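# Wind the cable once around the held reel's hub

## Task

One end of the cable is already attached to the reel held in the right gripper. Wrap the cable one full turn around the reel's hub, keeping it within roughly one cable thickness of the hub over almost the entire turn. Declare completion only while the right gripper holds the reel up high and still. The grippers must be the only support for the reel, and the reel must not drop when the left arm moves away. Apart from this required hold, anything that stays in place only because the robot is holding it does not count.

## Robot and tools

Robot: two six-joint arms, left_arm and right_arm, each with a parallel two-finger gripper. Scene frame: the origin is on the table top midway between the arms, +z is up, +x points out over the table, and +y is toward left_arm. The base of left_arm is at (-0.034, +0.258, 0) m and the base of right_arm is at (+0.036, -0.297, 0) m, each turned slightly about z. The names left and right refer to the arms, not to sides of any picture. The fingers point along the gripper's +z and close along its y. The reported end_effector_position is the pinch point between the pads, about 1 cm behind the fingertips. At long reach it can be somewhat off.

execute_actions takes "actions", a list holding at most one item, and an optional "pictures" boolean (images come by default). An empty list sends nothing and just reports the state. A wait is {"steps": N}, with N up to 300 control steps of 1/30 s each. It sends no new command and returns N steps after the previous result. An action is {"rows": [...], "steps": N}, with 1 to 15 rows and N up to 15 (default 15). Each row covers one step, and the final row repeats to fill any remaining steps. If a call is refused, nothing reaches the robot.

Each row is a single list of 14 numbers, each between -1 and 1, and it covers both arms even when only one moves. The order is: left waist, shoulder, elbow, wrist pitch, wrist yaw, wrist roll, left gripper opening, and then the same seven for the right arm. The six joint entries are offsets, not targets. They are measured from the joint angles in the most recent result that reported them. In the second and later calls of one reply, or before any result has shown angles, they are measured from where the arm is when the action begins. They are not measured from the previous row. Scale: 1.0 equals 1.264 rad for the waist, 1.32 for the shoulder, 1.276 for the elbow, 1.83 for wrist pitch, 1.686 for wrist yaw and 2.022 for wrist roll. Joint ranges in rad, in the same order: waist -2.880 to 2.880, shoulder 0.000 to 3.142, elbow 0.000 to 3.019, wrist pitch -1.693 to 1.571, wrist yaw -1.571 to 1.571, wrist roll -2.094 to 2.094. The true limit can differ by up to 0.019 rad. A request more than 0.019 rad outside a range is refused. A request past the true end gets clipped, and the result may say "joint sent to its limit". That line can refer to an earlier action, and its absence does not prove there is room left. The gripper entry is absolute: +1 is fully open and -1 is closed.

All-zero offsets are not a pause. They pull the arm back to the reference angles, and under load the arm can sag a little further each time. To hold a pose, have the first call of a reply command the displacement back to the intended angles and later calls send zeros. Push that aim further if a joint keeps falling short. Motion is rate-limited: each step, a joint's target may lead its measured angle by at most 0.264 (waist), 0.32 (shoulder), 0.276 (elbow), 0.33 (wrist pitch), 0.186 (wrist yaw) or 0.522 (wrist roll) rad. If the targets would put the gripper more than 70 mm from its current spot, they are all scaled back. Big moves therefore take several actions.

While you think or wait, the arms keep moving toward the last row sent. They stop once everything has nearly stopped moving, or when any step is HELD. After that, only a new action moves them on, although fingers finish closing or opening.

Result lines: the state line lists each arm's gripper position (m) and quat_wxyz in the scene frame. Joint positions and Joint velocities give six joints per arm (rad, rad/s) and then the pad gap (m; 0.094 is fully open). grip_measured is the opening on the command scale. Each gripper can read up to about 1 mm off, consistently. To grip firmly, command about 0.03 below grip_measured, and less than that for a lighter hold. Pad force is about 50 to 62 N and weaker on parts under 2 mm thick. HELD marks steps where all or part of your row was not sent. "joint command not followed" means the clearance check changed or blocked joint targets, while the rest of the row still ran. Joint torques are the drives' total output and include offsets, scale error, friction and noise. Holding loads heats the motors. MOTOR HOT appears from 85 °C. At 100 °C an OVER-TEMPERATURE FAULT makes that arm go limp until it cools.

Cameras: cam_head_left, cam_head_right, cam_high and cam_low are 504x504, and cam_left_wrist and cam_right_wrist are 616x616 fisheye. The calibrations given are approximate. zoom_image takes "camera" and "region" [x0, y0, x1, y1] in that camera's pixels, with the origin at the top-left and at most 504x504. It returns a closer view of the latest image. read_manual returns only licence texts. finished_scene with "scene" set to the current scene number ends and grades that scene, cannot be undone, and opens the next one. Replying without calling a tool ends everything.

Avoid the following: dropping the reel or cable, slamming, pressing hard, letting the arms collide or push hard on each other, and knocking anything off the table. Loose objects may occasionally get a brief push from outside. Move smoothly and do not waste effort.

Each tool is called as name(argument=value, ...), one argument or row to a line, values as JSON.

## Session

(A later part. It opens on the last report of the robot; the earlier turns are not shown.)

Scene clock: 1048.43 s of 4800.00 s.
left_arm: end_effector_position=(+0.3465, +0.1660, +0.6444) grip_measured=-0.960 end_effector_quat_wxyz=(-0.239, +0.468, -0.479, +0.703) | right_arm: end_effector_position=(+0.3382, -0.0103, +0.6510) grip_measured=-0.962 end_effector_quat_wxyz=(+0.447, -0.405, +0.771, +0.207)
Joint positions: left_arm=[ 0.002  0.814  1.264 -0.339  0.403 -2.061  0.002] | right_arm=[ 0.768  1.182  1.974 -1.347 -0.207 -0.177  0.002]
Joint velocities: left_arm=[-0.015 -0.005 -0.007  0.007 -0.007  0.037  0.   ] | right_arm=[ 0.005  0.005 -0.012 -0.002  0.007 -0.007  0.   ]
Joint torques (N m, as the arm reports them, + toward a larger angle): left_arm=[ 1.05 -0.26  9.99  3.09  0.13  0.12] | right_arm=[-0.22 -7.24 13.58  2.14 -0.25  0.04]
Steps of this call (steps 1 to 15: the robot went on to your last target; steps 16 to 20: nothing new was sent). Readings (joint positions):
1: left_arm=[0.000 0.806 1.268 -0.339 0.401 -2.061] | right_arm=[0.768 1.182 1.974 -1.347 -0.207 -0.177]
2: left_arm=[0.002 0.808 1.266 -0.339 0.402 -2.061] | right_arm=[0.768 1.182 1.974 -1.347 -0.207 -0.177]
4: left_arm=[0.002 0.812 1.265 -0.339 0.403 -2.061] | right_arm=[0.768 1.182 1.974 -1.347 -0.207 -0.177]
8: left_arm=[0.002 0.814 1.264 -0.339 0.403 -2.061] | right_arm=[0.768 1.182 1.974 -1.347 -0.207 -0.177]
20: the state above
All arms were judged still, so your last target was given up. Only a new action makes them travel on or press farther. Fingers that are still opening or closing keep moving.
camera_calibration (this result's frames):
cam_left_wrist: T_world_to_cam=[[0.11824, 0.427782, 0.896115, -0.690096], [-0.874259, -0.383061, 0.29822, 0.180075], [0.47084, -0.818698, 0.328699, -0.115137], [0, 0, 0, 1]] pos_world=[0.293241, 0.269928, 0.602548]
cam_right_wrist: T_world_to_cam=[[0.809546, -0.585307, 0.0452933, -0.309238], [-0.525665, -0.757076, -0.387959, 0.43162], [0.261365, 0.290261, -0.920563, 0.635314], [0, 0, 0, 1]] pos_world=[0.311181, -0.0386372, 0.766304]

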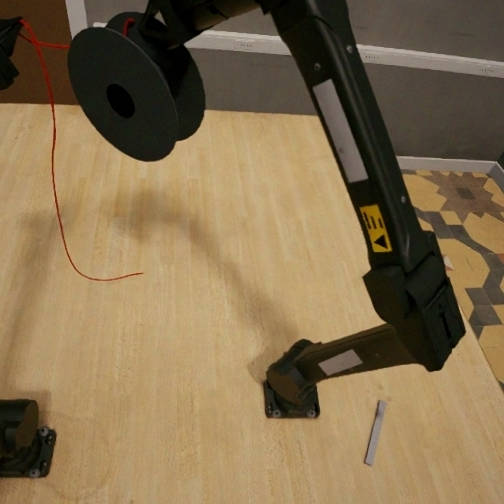

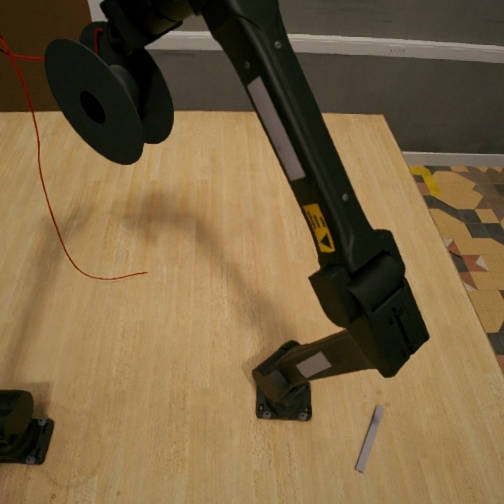

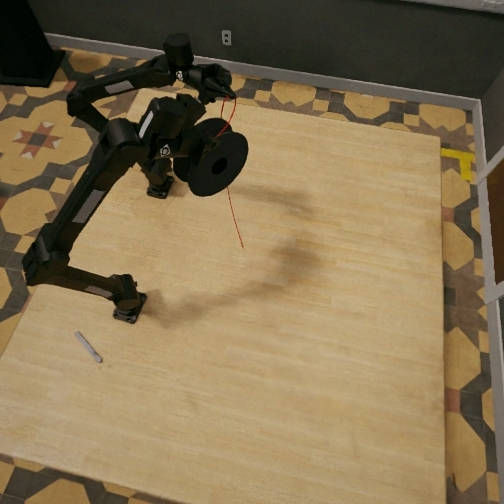

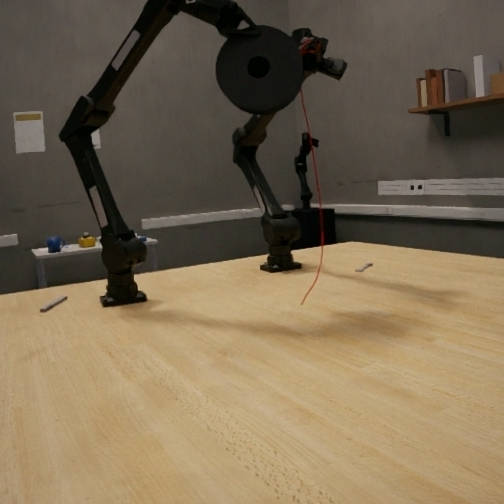

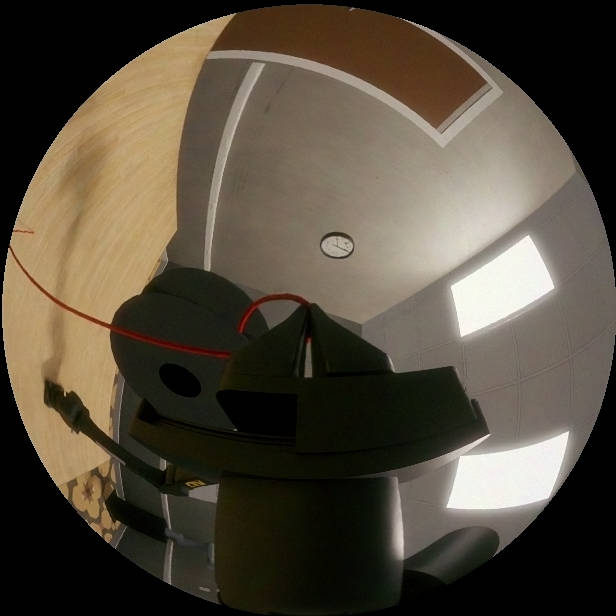

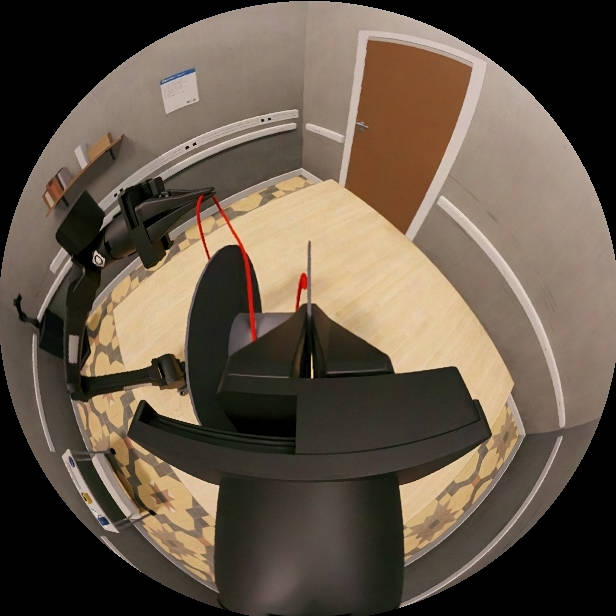

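execute_actions(
  actions=[
    {"rows": [[0.0058,0.0081,-0.0058,0.0175,0.0012,-0.0045,-1,0,-0.0042,0.0337,0.0071,0,0,-1],[0.0030,0.0112,-0.0086,0.0216,0.0012,-0.0045,-1,0,-0.0042,0.0337,0.0071,0,0,-1],[-0.0011,0.0157,-0.0128,0.0278,0.0012,-0.0045,-1,0,-0.0042,0.0337,0.0071,0,0,-1],[-0.0061,0.0213,-0.0179,0.0353,0.0012,-0.0045,-1,0,-0.0042,0.0337,0.0071,0,0,-1],[-0.0116,0.0274,-0.0235,0.0435,0.0012,-0.0045,-1,0,-0.0042,0.0337,0.0071,0,0,-1],[-0.0170,0.0335,-0.0291,0.0517,0.0012,-0.0045,-1,0,-0.0042,0.0337,0.0071,0,0,-1],[-0.0225,0.0396,-0.0347,0.0599,0.0012,-0.0045,-1,0,-0.0042,0.0337,0.0071,0,0,-1],[-0.0275,0.0451,-0.0398,0.0674,0.0012,-0.0045,-1,0,-0.0042,0.0337,0.0071,0,0,-1],[-0.0321,0.0502,-0.0444,0.0742,0.0012,-0.0045,-1,0,-0.0042,0.0337,0.0071,0,0,-1],[-0.0353,0.0538,-0.0477,0.0790,0.0012,-0.0045,-1,0,-0.0042,0.0337,0.0071,0,0,-1],[-0.0371,0.0558,-0.0496,0.0817,0.0012,-0.0045,-1,0,-0.0042,0.0337,0.0071,0,0,-1],[-0.0380,0.0568,-0.0505,0.0831,0.0012,-0.0045,-1,0,-0.0042,0.0337,0.0071,0,0,-1]], "steps": 15},
  ],
  pictures=false,
)

execute_actions(
  actions=[
    {"steps": 20},
  ],
)

Scene clock: 1074.13 s of 4800.00 s.
left_arm: end_effector_position=(+0.3874, +0.1475, +0.6064) grip_measured=-0.960 end_effector_quat_wxyz=(-0.222, +0.465, -0.490, +0.703) | right_arm: end_effector_position=(+0.3382, -0.0103, +0.6510) grip_measured=-0.962 end_effector_quat_wxyz=(+0.447, -0.405, +0.771, +0.207)
Joint positions: left_arm=[-0.035  0.889  1.201 -0.218  0.403 -2.061  0.002] | right_arm=[ 0.768  1.182  1.974 -1.347 -0.207 -0.177  0.002]
Joint velocities: left_arm=[ 0.005  0.151 -0.09   0.002 -0.022  0.095  0.   ] | right_arm=[ 0.005 -0.005 -0.017  0.007  0.022 -0.066  0.001]
Joint torques (N m, as the arm reports them, + toward a larger angle): left_arm=[-0.63 -3.69 11.17  3.22  0.13  0.12] | right_arm=[-1.56 -8.08 13.41  1.93 -0.27 -0.06]
Steps of this call (steps 1 to 756: nothing new was sent; steps 757 to 771: all 15 steps of this action). Readings (joint positions):
757: left_arm=[0.002 0.814 1.264 -0.338 0.403 -2.061] | right_arm=[0.768 1.182 1.974 -1.347 -0.207 -0.177]
758: left_arm=[0.002 0.814 1.263 -0.335 0.403 -2.061] | right_arm=[0.768 1.182 1.974 -1.347 -0.207 -0.177]
760: left_arm=[0.002 0.815 1.259 -0.319 0.403 -2.061] | right_arm=[0.768 1.182 1.974 -1.347 -0.207 -0.177]
764: left_arm=[-0.006 0.831 1.239 -0.265 0.403 -2.061] | right_arm=[0.768 1.182 1.974 -1.347 -0.207 -0.177]
771: the state above

Scene clock: 1074.80 s of 4800.00 s.
left_arm: end_effector_position=(+0.3908, +0.1471, +0.6024) grip_measured=-0.960 end_effector_quat_wxyz=(-0.221, +0.467, -0.491, +0.701) | right_arm: end_effector_position=(+0.3382, -0.0103, +0.6510) grip_measured=-0.962 end_effector_quat_wxyz=(+0.447, -0.405, +0.771, +0.207)
Joint positions: left_arm=[-0.035  0.895  1.197 -0.213  0.403 -2.061  0.002] | right_arm=[ 0.768  1.182  1.974 -1.347 -0.207 -0.177  0.002]
Joint velocities: left_arm=[-0.005 -0.024 -0.012 -0.007  0.037  0.022  0.   ] | right_arm=[-0.015 -0.005 -0.012  0.002 -0.007 -0.037 -0.001]
Joint torques (N m, as the arm reports them, + toward a larger angle): left_arm=[-0.76 -3.26 11.12  3.03  0.13  0.12] | right_arm=[-0.8  -7.76 13.31  2.04 -0.24 -0.06]
Steps of this call (steps 1 to 15: the robot went on to your last target; steps 16 to 20: nothing new was sent). Readings (joint positions):
1: left_arm=[-0.035 0.893 1.199 -0.218 0.403 -2.061] | right_arm=[0.768 1.182 1.974 -1.347 -0.207 -0.177]
2: left_arm=[-0.035 0.895 1.197 -0.218 0.403 -2.061] | right_arm=[0.768 1.182 1.974 -1.347 -0.207 -0.177]
4: left_arm=[-0.035 0.896 1.197 -0.218 0.403 -2.061] | right_arm=[0.768 1.182 1.974 -1.347 -0.207 -0.177]
8: left_arm=[-0.035 0.895 1.197 -0.213 0.403 -2.061] | right_arm=[0.768 1.182 1.974 -1.347 -0.207 -0.177]
20: the state above
All arms were judged still, so your last target was given up. Only a new action makes them travel on or press farther. Fingers that are still opening or closing keep moving.
camera_calibration (this result's frames):
cam_left_wrist: T_world_to_cam=[[0.154029, 0.421104, 0.893838, -0.661284], [-0.88094, -0.351148, 0.317238, 0.210552], [0.44746, -0.836281, 0.316881, -0.118768], [0, 0, 0, 1]] pos_world=[0.340484, 0.253081, 0.561921]
cam_right_wrist: T_world_to_cam=[[0.809546, -0.585307, 0.0452933, -0.309238], [-0.525665, -0.757076, -0.387959, 0.43162], [0.261365, 0.290261, -0.920563, 0.635314], [0, 0, 0, 1]] pos_world=[0.311181, -0.0386372, 0.766304]

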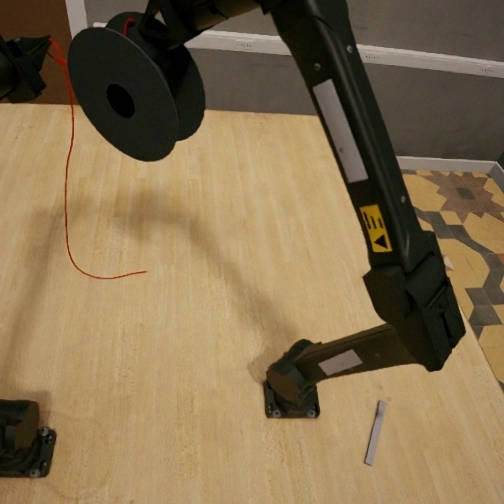

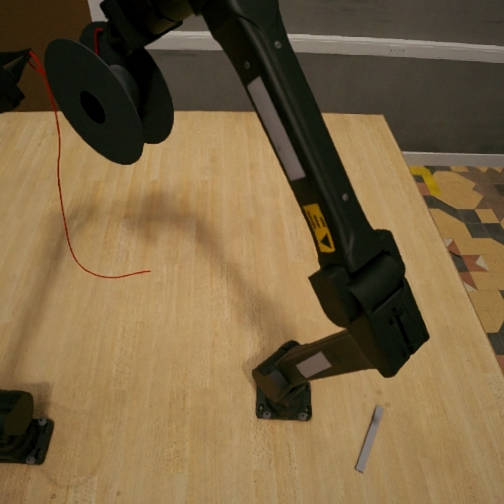

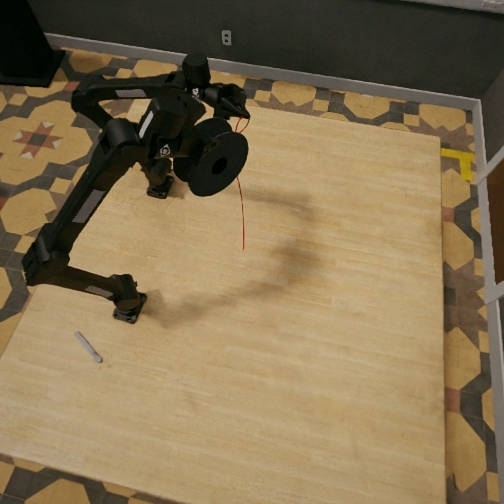

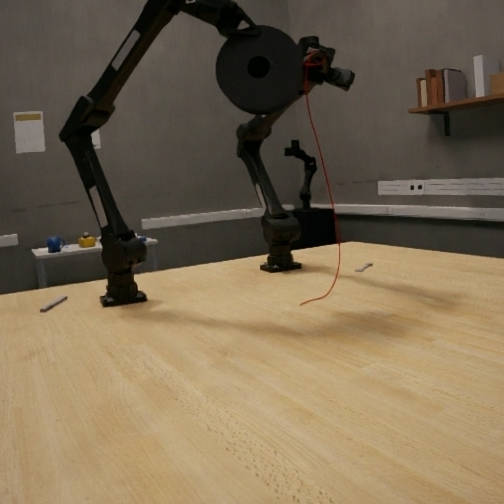

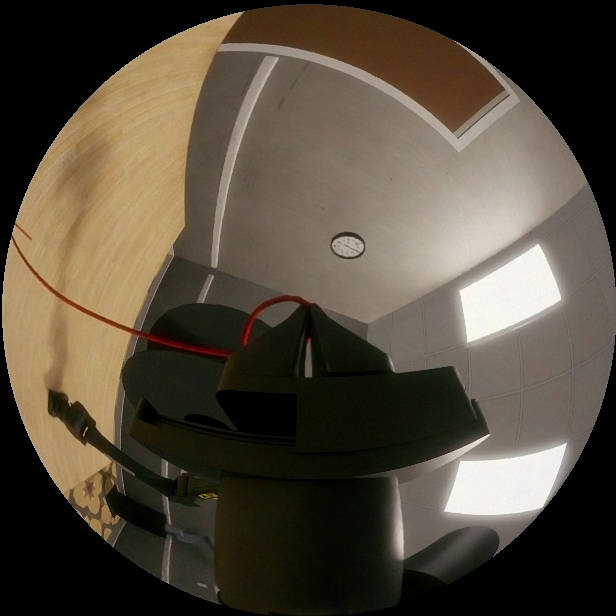

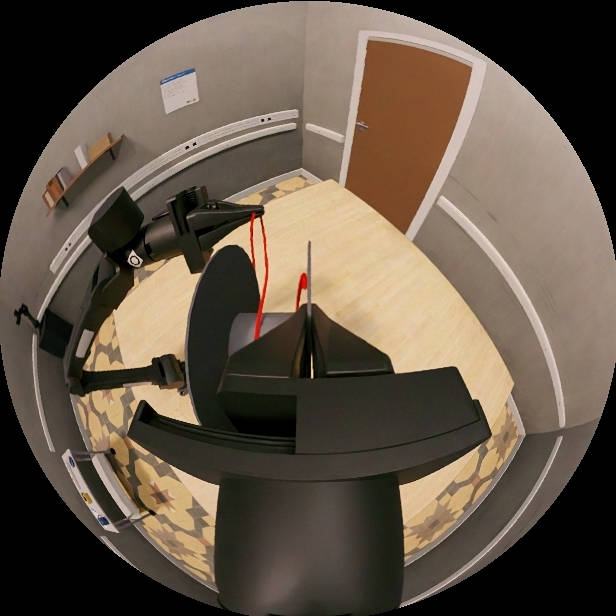

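zoom_image(
  camera="cam_right_wrist",
  region=[140, 160, 360, 380],
)

zoom_image(
  camera="cam_high",
  region=[160, 70, 280, 210],
)

zoom_image(
  camera="cam_head_left",
  region=[0, 0, 220, 170],
)

Region (140, 160, 360, 380) of cam_right_wrist's 616x616 image, scaled by 2.291, with more detail than that image has.

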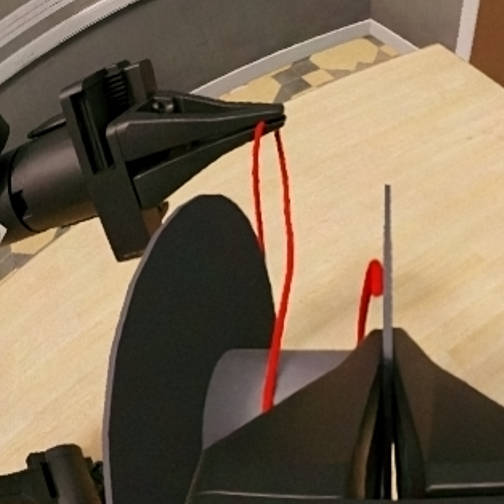

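Region (160, 70, 280, 210) of cam_high's 504x504 image, scaled by 3.600, with more detail than that image has; it fills the left 432 columns of this view, and the rest is white.

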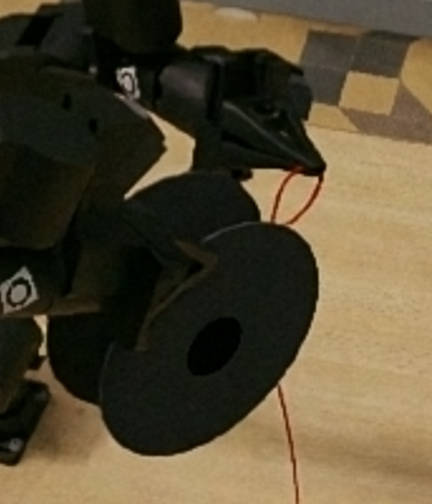

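Region (0, 0, 220, 170) of cam_head_left's 504x504 image, scaled by 2.291, with more detail than that image has; it fills the top 389 rows of this view, and the rest is white.

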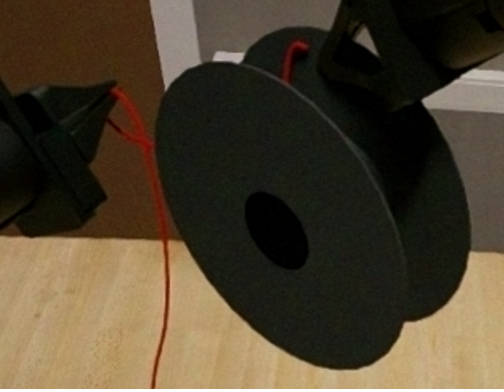

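execute_actions(
  actions=[
    {"rows": [[-0.0089,-0.0100,-0.0024,0.0157,0.0012,-0.0045,-1,0,-0.0042,0.0337,0.0071,0,0,-1],[-0.0093,-0.0130,-0.0089,0.0179,0.0012,-0.0045,-1,0,-0.0042,0.0337,0.0071,0,0,-1],[-0.0097,-0.0160,-0.0188,0.0212,0.0012,-0.0045,-1,0,-0.0042,0.0337,0.0071,0,0,-1],[-0.0104,-0.0190,-0.0308,0.0252,0.0012,-0.0045,-1,0,-0.0042,0.0337,0.0071,0,0,-1],[-0.0110,-0.0220,-0.0439,0.0296,0.0012,-0.0045,-1,0,-0.0042,0.0337,0.0071,0,0,-1],[-0.0117,-0.0250,-0.0571,0.0340,0.0012,-0.0045,-1,0,-0.0042,0.0337,0.0071,0,0,-1],[-0.0123,-0.0280,-0.0702,0.0384,0.0012,-0.0045,-1,0,-0.0042,0.0337,0.0071,0,0,-1],[-0.0129,-0.0308,-0.0822,0.0424,0.0012,-0.0045,-1,0,-0.0042,0.0337,0.0071,0,0,-1],[-0.0135,-0.0333,-0.0932,0.0460,0.0012,-0.0045,-1,0,-0.0042,0.0337,0.0071,0,0,-1],[-0.0139,-0.0353,-0.1008,0.0486,0.0012,-0.0045,-1,0,-0.0042,0.0337,0.0071,0,0,-1],[-0.0141,-0.0365,-0.1052,0.0501,0.0012,-0.0045,-1,0,-0.0042,0.0337,0.0071,0,0,-1],[-0.0142,-0.0371,-0.1074,0.0508,0.0012,-0.0045,-1,0,-0.0042,0.0337,0.0071,0,0,-1]], "steps": 15},
  ],
  pictures=false,
)

execute_actions(
  actions=[
    {"steps": 20},
  ],
)

Scene clock: 1123.40 s of 4800.00 s.
left_arm: end_effector_position=(+0.3869, +0.1447, +0.5498) grip_measured=-0.960 end_effector_quat_wxyz=(-0.210, +0.478, -0.498, +0.692) | right_arm: end_effector_position=(+0.3382, -0.0103, +0.6510) grip_measured=-0.962 end_effector_quat_wxyz=(+0.447, -0.405, +0.771, +0.207)
Joint positions: left_arm=[-0.041  0.856  1.059 -0.152  0.404 -2.061  0.002] | right_arm=[ 0.768  1.182  1.974 -1.347 -0.207 -0.177  0.002]
Joint velocities: left_arm=[-0.015 -0.005 -0.022  0.007 -0.051 -0.022 -0.002] | right_arm=[-0.015 -0.005 -0.002 -0.002 -0.037 -0.066 -0.   ]
Joint torques (N m, as the arm reports them, + toward a larger angle): left_arm=[-0.26 -3.3  11.38  3.37  0.15  0.12] | right_arm=[-0.84 -7.93 13.18  1.97 -0.23 -0.06]
Steps of this call (steps 1 to 1443: nothing new was sent; steps 1444 to 1458: all 15 steps of this action). Readings (joint positions):
1444: left_arm=[-0.035 0.895 1.197 -0.212 0.403 -2.061] | right_arm=[0.768 1.182 1.974 -1.347 -0.207 -0.177]
1445: left_arm=[-0.035 0.895 1.196 -0.211 0.403 -2.061] | right_arm=[0.768 1.182 1.974 -1.347 -0.207 -0.177]
1447: left_arm=[-0.035 0.891 1.187 -0.200 0.403 -2.061] | right_arm=[0.768 1.182 1.974 -1.347 -0.207 -0.177]
1451: left_arm=[-0.036 0.869 1.131 -0.171 0.403 -2.061] | right_arm=[0.768 1.182 1.974 -1.347 -0.207 -0.177]
1458: the state above

Scene clock: 1124.07 s of 4800.00 s.
left_arm: end_effector_position=(+0.3866, +0.1447, +0.5515) grip_measured=-0.960 end_effector_quat_wxyz=(-0.212, +0.476, -0.497, +0.694) | right_arm: end_effector_position=(+0.3382, -0.0103, +0.6510) grip_measured=-0.962 end_effector_quat_wxyz=(+0.447, -0.405, +0.771, +0.207)
Joint positions: left_arm=[-0.041  0.856  1.059 -0.145  0.404 -2.061  0.002] | right_arm=[ 0.768  1.182  1.974 -1.347 -0.207 -0.177  0.002]
Joint velocities: left_arm=[-0.005 -0.005 -0.007 -0.002 -0.007 -0.051  0.   ] | right_arm=[-0.005 -0.005 -0.012  0.007  0.022  0.007 -0.001]
Joint torques (N m, as the arm reports them, + toward a larger angle): left_arm=[-0.71 -3.24 11.02  3.03  0.09  0.13] | right_arm=[-0.46 -8.42 13.44  2.19 -0.18 -0.05]
Steps of this call (steps 1 to 15: the robot went on to your last target; steps 16 to 20: nothing new was sent). Readings (joint positions):
1: left_arm=[-0.041 0.856 1.059 -0.152 0.404 -2.061] | right_arm=[0.768 1.182 1.974 -1.347 -0.207 -0.177]
2: left_arm=[-0.041 0.856 1.059 -0.149 0.404 -2.061] | right_arm=[0.768 1.182 1.974 -1.347 -0.207 -0.177]
4: left_arm=[-0.041 0.856 1.059 -0.146 0.404 -2.061] | right_arm=[0.768 1.182 1.974 -1.347 -0.207 -0.177]
8: left_arm=[-0.041 0.856 1.059 -0.145 0.404 -2.061] | right_arm=[0.768 1.182 1.974 -1.347 -0.207 -0.177]
20: the state above
All arms were judged still, so your last target was given up. Only a new action makes them travel on or press farther. Fingers that are still opening or closing keep moving.
camera_calibration (this result's frames):
cam_left_wrist: T_world_to_cam=[[0.184135, 0.417004, 0.890057, -0.623122], [-0.87345, -0.345856, 0.342738, 0.204456], [0.450755, -0.84053, 0.300547, -0.0944485], [0, 0, 0, 1]] pos_world=[0.335894, 0.25117, 0.512926]
cam_right_wrist: T_world_to_cam=[[0.809546, -0.585307, 0.0452933, -0.309238], [-0.525665, -0.757076, -0.387959, 0.43162], [0.261365, 0.290261, -0.920563, 0.635314], [0, 0, 0, 1]] pos_world=[0.311181, -0.0386372, 0.766304]

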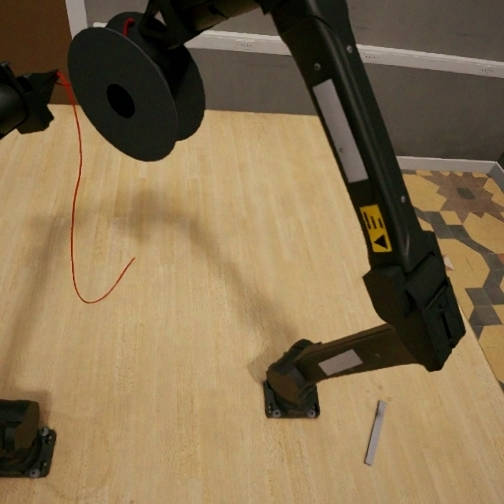

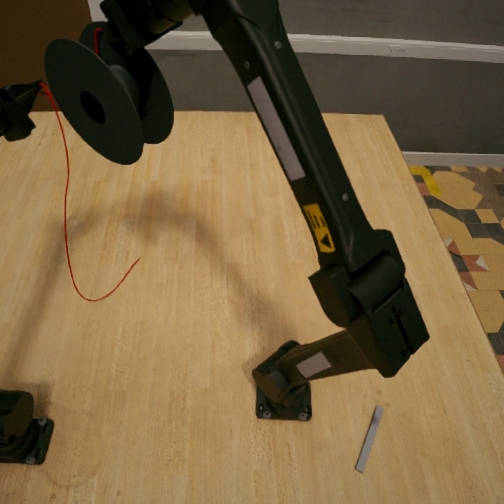

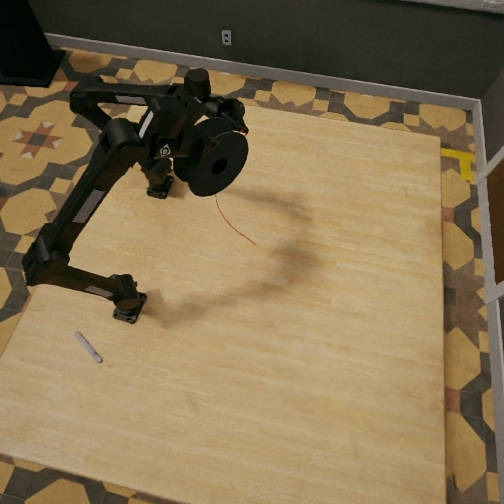

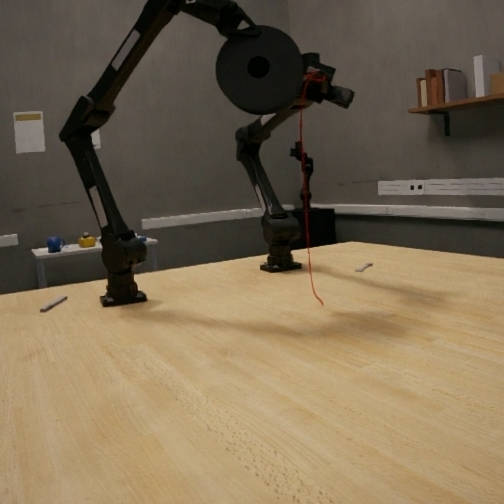

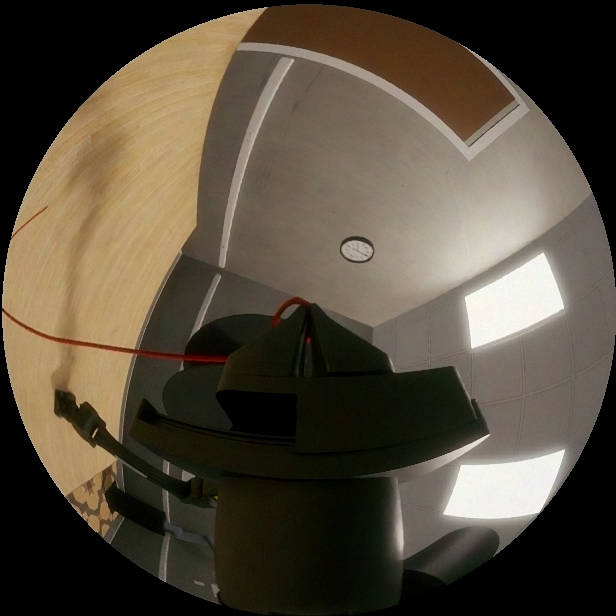

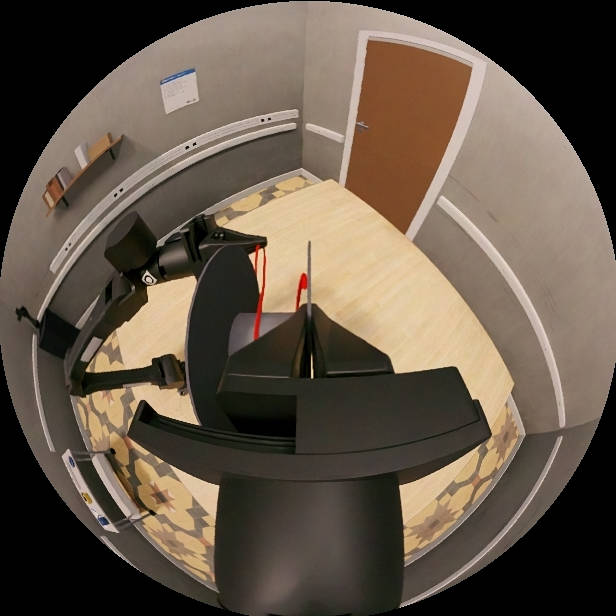

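zoom_image(
  camera="cam_right_wrist",
  region=[160, 190, 360, 390],
)

zoom_image(
  camera="cam_low",
  region=[190, 0, 390, 160],
)

zoom_image(
  camera="cam_head_left",
  region=[0, 0, 220, 170],
)

Region (160, 190, 360, 390) of cam_right_wrist's 616x616 image, scaled by 2.520, with more detail than that image has.

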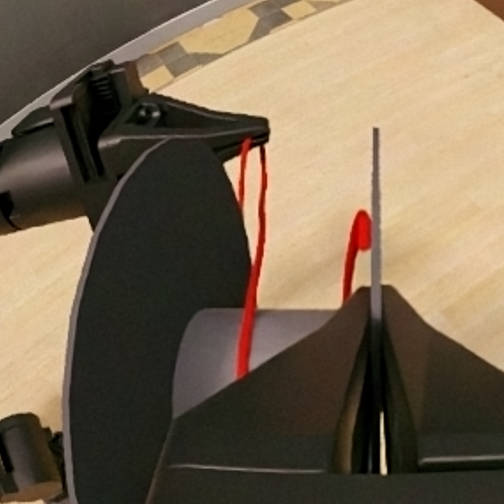

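Region (190, 0, 390, 160) of cam_low's 504x504 image, scaled by 2.520, with more detail than that image has; it fills the top 403 rows of this view, and the rest is white.

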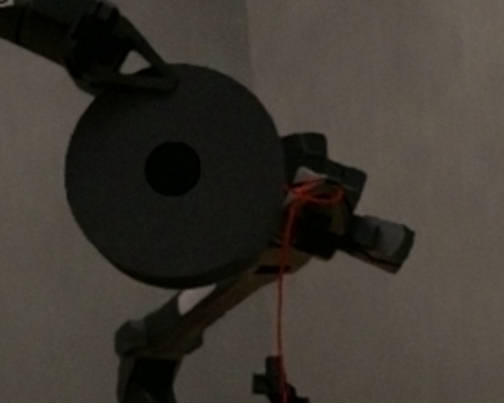

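Region (0, 0, 220, 170) of cam_head_left's 504x504 image, scaled by 2.291, with more detail than that image has; it fills the top 389 rows of this view, and the rest is white.

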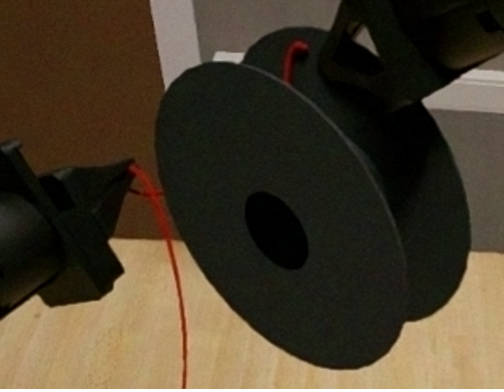

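execute_actions(
  actions=[
    {"rows": [[-0.0099,-0.0081,-0.0015,0.0129,0.0006,-0.0045,-1,0,-0.0042,0.0337,0.0071,0,0,-1],[-0.0105,-0.0088,-0.0052,0.0116,0.0006,-0.0045,-1,0,-0.0042,0.0337,0.0071,0,0,-1],[-0.0115,-0.0099,-0.0108,0.0096,0.0006,-0.0045,-1,0,-0.0042,0.0337,0.0071,0,0,-1],[-0.0126,-0.0111,-0.0173,0.0073,0.0006,-0.0045,-1,0,-0.0042,0.0337,0.0071,0,0,-1],[-0.0137,-0.0124,-0.0237,0.0050,0.0006,-0.0045,-1,0,-0.0042,0.0337,0.0071,0,0,-1],[-0.0148,-0.0137,-0.0302,0.0027,0.0006,-0.0045,-1,0,-0.0042,0.0337,0.0071,0,0,-1],[-0.0158,-0.0149,-0.0362,0.0006,0.0006,-0.0045,-1,0,-0.0042,0.0337,0.0071,0,0,-1],[-0.0166,-0.0158,-0.0409,-0.0011,0.0006,-0.0045,-1,0,-0.0042,0.0337,0.0071,0,0,-1],[-0.0172,-0.0164,-0.0441,-0.0022,0.0006,-0.0045,-1,0,-0.0042,0.0337,0.0071,0,0,-1],[-0.0174,-0.0167,-0.0455,-0.0027,0.0006,-0.0045,-1,0,-0.0042,0.0337,0.0071,0,0,-1]], "steps": 15},
  ],
)

Scene clock: 1193.23 s of 4800.00 s.
left_arm: end_effector_position=(+0.3834, +0.1389, +0.5254) grip_measured=-0.960 end_effector_quat_wxyz=(-0.198, +0.484, -0.506, +0.685) | right_arm: end_effector_position=(+0.3383, -0.0104, +0.6510) grip_measured=-0.962 end_effector_quat_wxyz=(+0.447, -0.405, +0.771, +0.207)
Joint positions: left_arm=[-0.054  0.842  1.007 -0.145  0.407 -2.061  0.002] | right_arm=[ 0.768  1.182  1.974 -1.347 -0.207 -0.177  0.002]
Joint velocities: left_arm=[-0.015 -0.024  0.007 -0.002  0.066  0.037  0.   ] | right_arm=[ 0.005 -0.024 -0.007 -0.002  0.037  0.007  0.   ]
Joint torques (N m, as the arm reports them, + toward a larger angle): left_arm=[-0.63 -3.65 10.64  1.85 -0.03  0.13] | right_arm=[-0.19 -7.63 13.44  2.07 -0.27 -0.02]
Steps of this call (steps 1 to 460: nothing new was sent; then 53.33 s passed at rest; steps 461 to 475: all 15 steps of this action). Readings (joint positions):
461: left_arm=[-0.041 0.856 1.059 -0.145 0.404 -2.061] | right_arm=[0.768 1.182 1.974 -1.347 -0.207 -0.177]
462: left_arm=[-0.041 0.856 1.059 -0.145 0.404 -2.061] | right_arm=[0.768 1.182 1.974 -1.347 -0.207 -0.177]
464: left_arm=[-0.042 0.855 1.056 -0.145 0.404 -2.061] | right_arm=[0.768 1.182 1.974 -1.347 -0.207 -0.177]
468: left_arm=[-0.048 0.846 1.030 -0.145 0.405 -2.061] | right_arm=[0.768 1.182 1.974 -1.347 -0.207 -0.177]
475: the state above
camera_calibration (this result's frames):
cam_left_wrist: T_world_to_cam=[[0.224714, 0.40979, 0.884068, -0.608233], [-0.865164, -0.333522, 0.374505, 0.186977], [0.448324, -0.84902, 0.279588, -0.0769041], [0, 0, 0, 1]] pos_world=[0.332922, 0.246315, 0.489197]
cam_right_wrist: T_world_to_cam=[[0.809351, -0.585562, 0.0454867, -0.309365], [-0.525862, -0.756967, -0.387906, 0.431643], [0.261575, 0.290032, -0.920576, 0.635242], [0, 0, 0, 1]] pos_world=[0.311206, -0.0386533, 0.766298]

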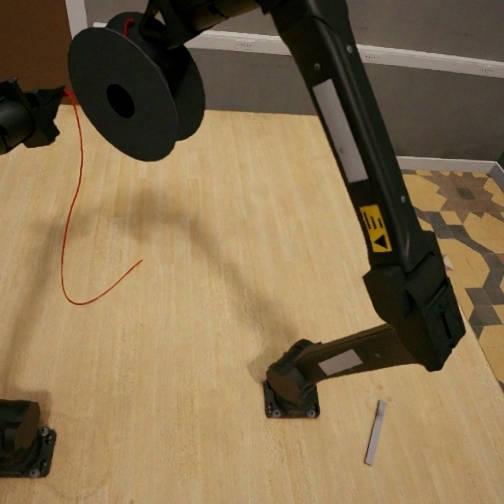

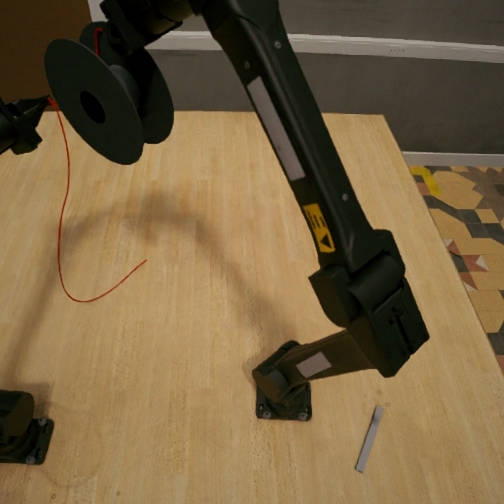

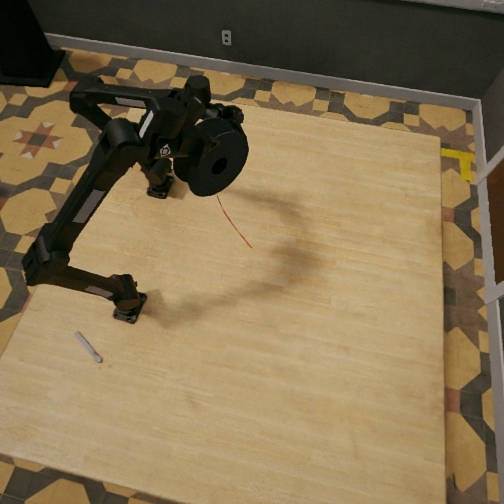

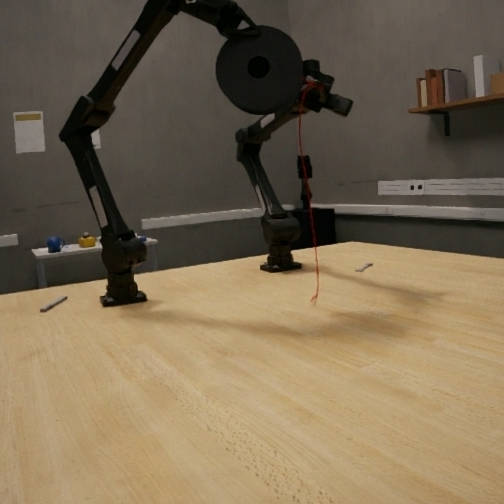

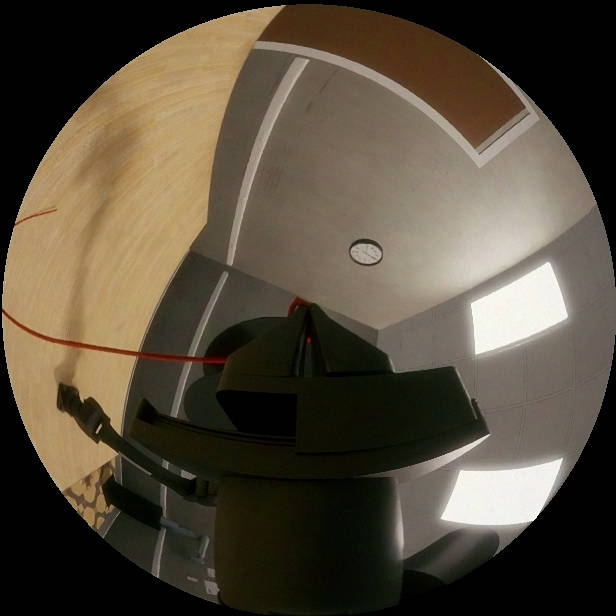

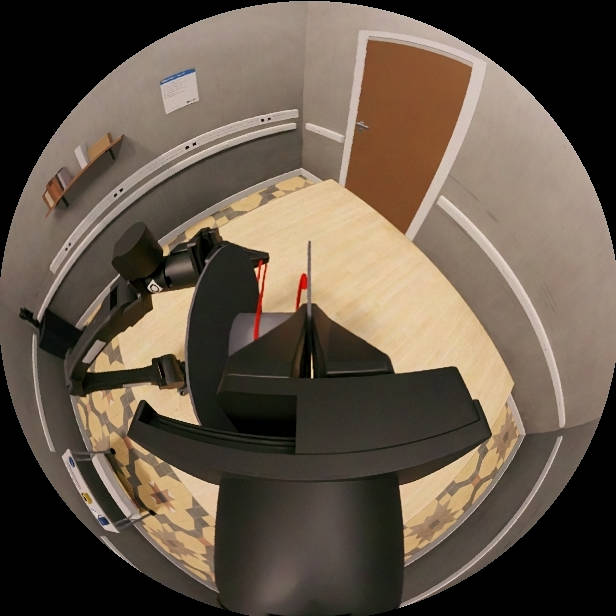

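zoom_image(
  camera="cam_right_wrist",
  region=[160, 190, 360, 390],
)

zoom_image(
  camera="cam_low",
  region=[190, 0, 390, 160],
)

Region (160, 190, 360, 390) of cam_right_wrist's 616x616 image, scaled by 2.520, with more detail than that image has.

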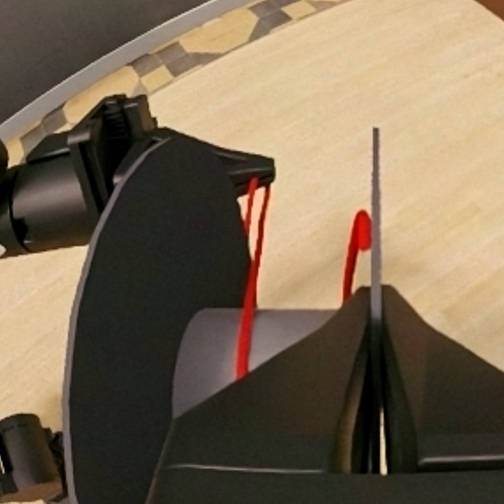

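Region (190, 0, 390, 160) of cam_low's 504x504 image, scaled by 2.520, with more detail than that image has; it fills the top 403 rows of this view, and the rest is white.

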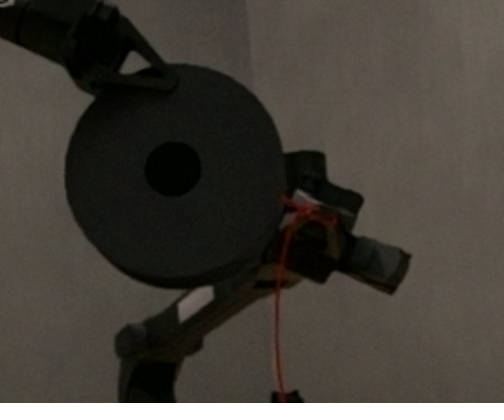

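execute_actions(
  actions=[
    {"rows": [[-0.0071,-0.0061,-0.0047,-0.0027,-0.001,-0.0045,-0.93,0,-0.0042,0.0337,0.0071,0,0,-1],[-0.0071,-0.0061,-0.0047,-0.0027,-0.001,-0.0045,-0.86,0,-0.0042,0.0337,0.0071,0,0,-1],[-0.0071,-0.0061,-0.0047,-0.0027,-0.001,-0.0045,-0.8,0,-0.0042,0.0337,0.0071,0,0,-1]], "steps": 12},
  ],
)

Scene clock: 1204.87 s of 4800.00 s.
left_arm: end_effector_position=(+0.3832, +0.1389, +0.5255) grip_measured=-0.802 end_effector_quat_wxyz=(-0.198, +0.484, -0.506, +0.686) | right_arm: end_effector_position=(+0.3383, -0.0104, +0.6510) grip_measured=-0.962 end_effector_quat_wxyz=(+0.447, -0.405, +0.771, +0.207)
Joint positions: left_arm=[-0.054  0.841  1.007 -0.145  0.407 -2.061  0.009] | right_arm=[ 0.768  1.182  1.974 -1.347 -0.207 -0.177  0.002]
Joint velocities: left_arm=[-0.024  0.005 -0.012 -0.002 -0.037 -0.095 -0.002] | right_arm=[ 0.015 -0.034 -0.007 -0.012  0.022 -0.051 -0.   ]
Joint torques (N m, as the arm reports them, + toward a larger angle): left_arm=[-0.61 -2.57 10.89  1.89 -0.03  0.12] | right_arm=[-0.2  -7.09 13.21  2.13 -0.22 -0.05]
Steps of this call (steps 1 to 15: the robot went on to your last target; steps 16 to 230: nothing new was sent; then 3.57 s passed at rest; steps 231 to 242: all 12 steps of this action). Readings (joint positions):
231: left_arm=[-0.054 0.841 1.007 -0.145 0.407 -2.061] | right_arm=[0.768 1.182 1.974 -1.347 -0.207 -0.177]
232: left_arm=[-0.054 0.841 1.007 -0.145 0.407 -2.061] | right_arm=[0.768 1.182 1.974 -1.347 -0.207 -0.177]
234: left_arm=[-0.054 0.841 1.007 -0.145 0.407 -2.061] | right_arm=[0.768 1.182 1.974 -1.347 -0.207 -0.177]
238: left_arm=[-0.054 0.841 1.007 -0.145 0.407 -2.061] | right_arm=[0.768 1.182 1.974 -1.347 -0.207 -0.177]
242: the state above
camera_calibration (this result's frames):
cam_left_wrist: T_world_to_cam=[[0.224379, 0.40983, 0.884134, -0.608256], [-0.865306, -0.333505, 0.374193, 0.187012], [0.448218, -0.849008, 0.279797, -0.0769359], [0, 0, 0, 1]] pos_world=[0.332786, 0.246332, 0.489328]
cam_right_wrist: T_world_to_cam=[[0.809351, -0.585562, 0.0454867, -0.309365], [-0.525862, -0.756967, -0.387906, 0.431643], [0.261575, 0.290032, -0.920576, 0.635242], [0, 0, 0, 1]] pos_world=[0.311206, -0.0386533, 0.766298]

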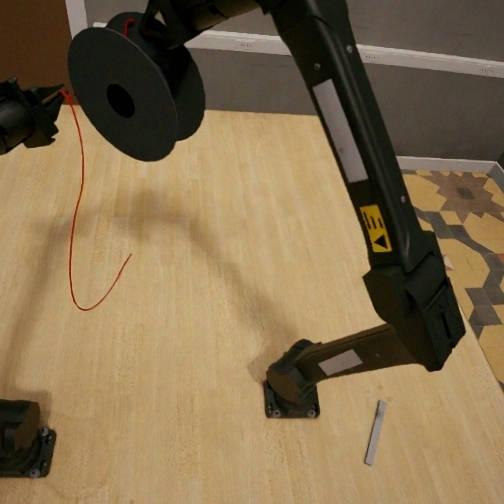

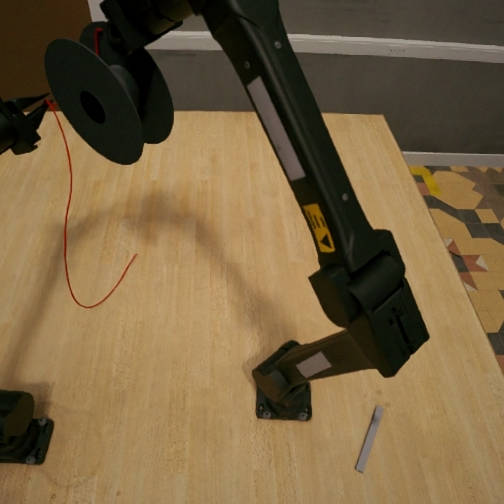

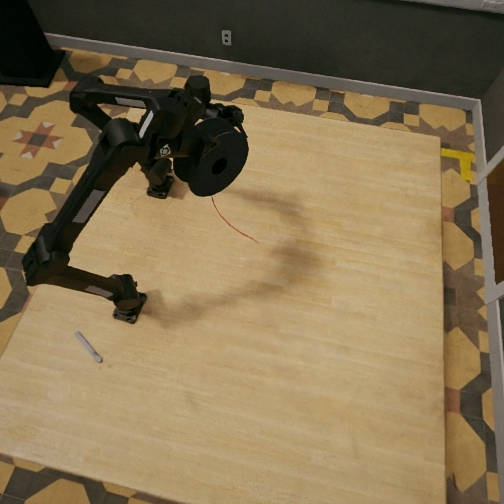

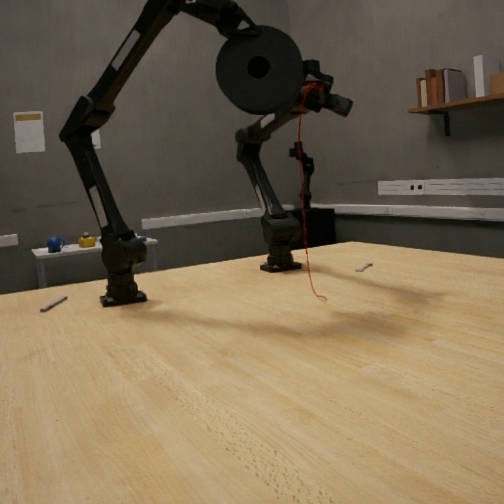

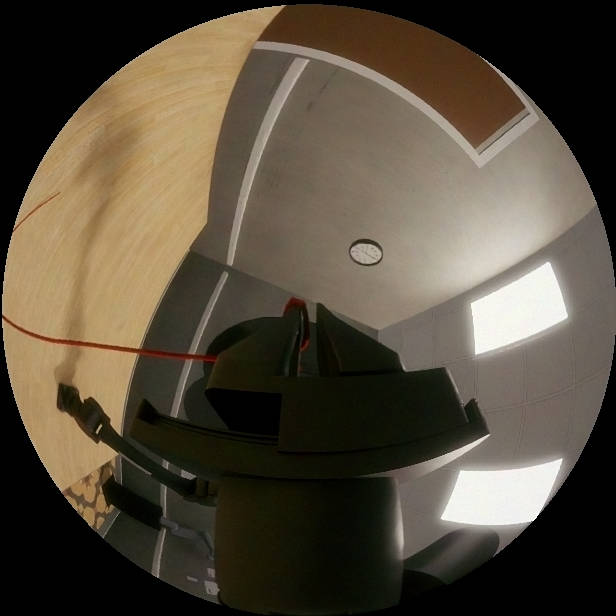

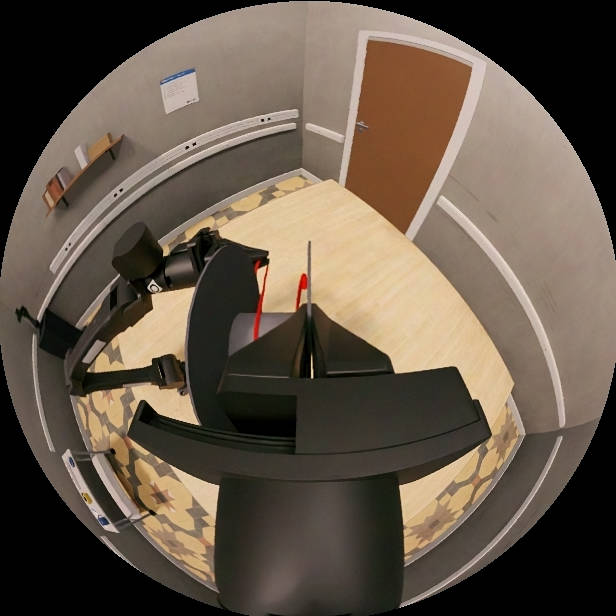

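zoom_image(
  camera="cam_left_wrist",
  region=[220, 260, 380, 390],
)

zoom_image(
  camera="cam_right_wrist",
  region=[200, 220, 320, 340],
)

Region (220, 260, 380, 390) of cam_left_wrist's 616x616 image, scaled by 3.150, with more detail than that image has; it fills the top 410 rows of this view, and the rest is white.

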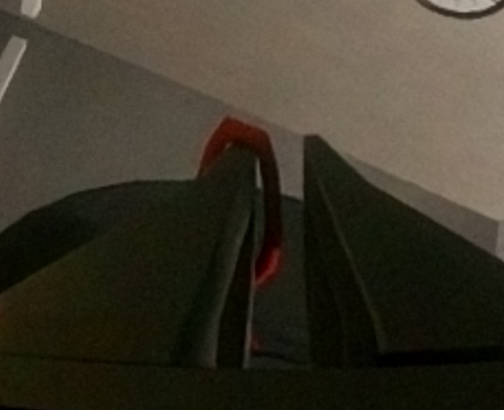

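Region (200, 220, 320, 340) of cam_right_wrist's 616x616 image, scaled by 4.200, with more detail than that image has.

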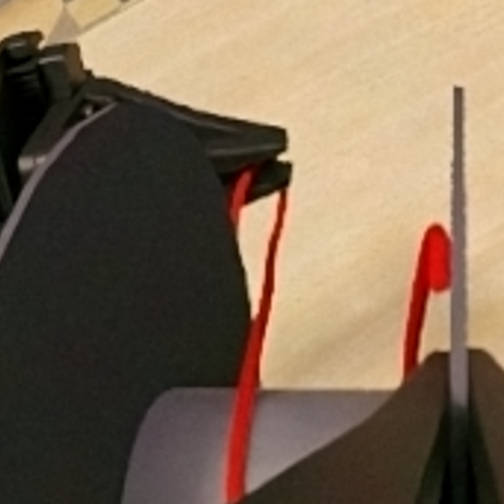

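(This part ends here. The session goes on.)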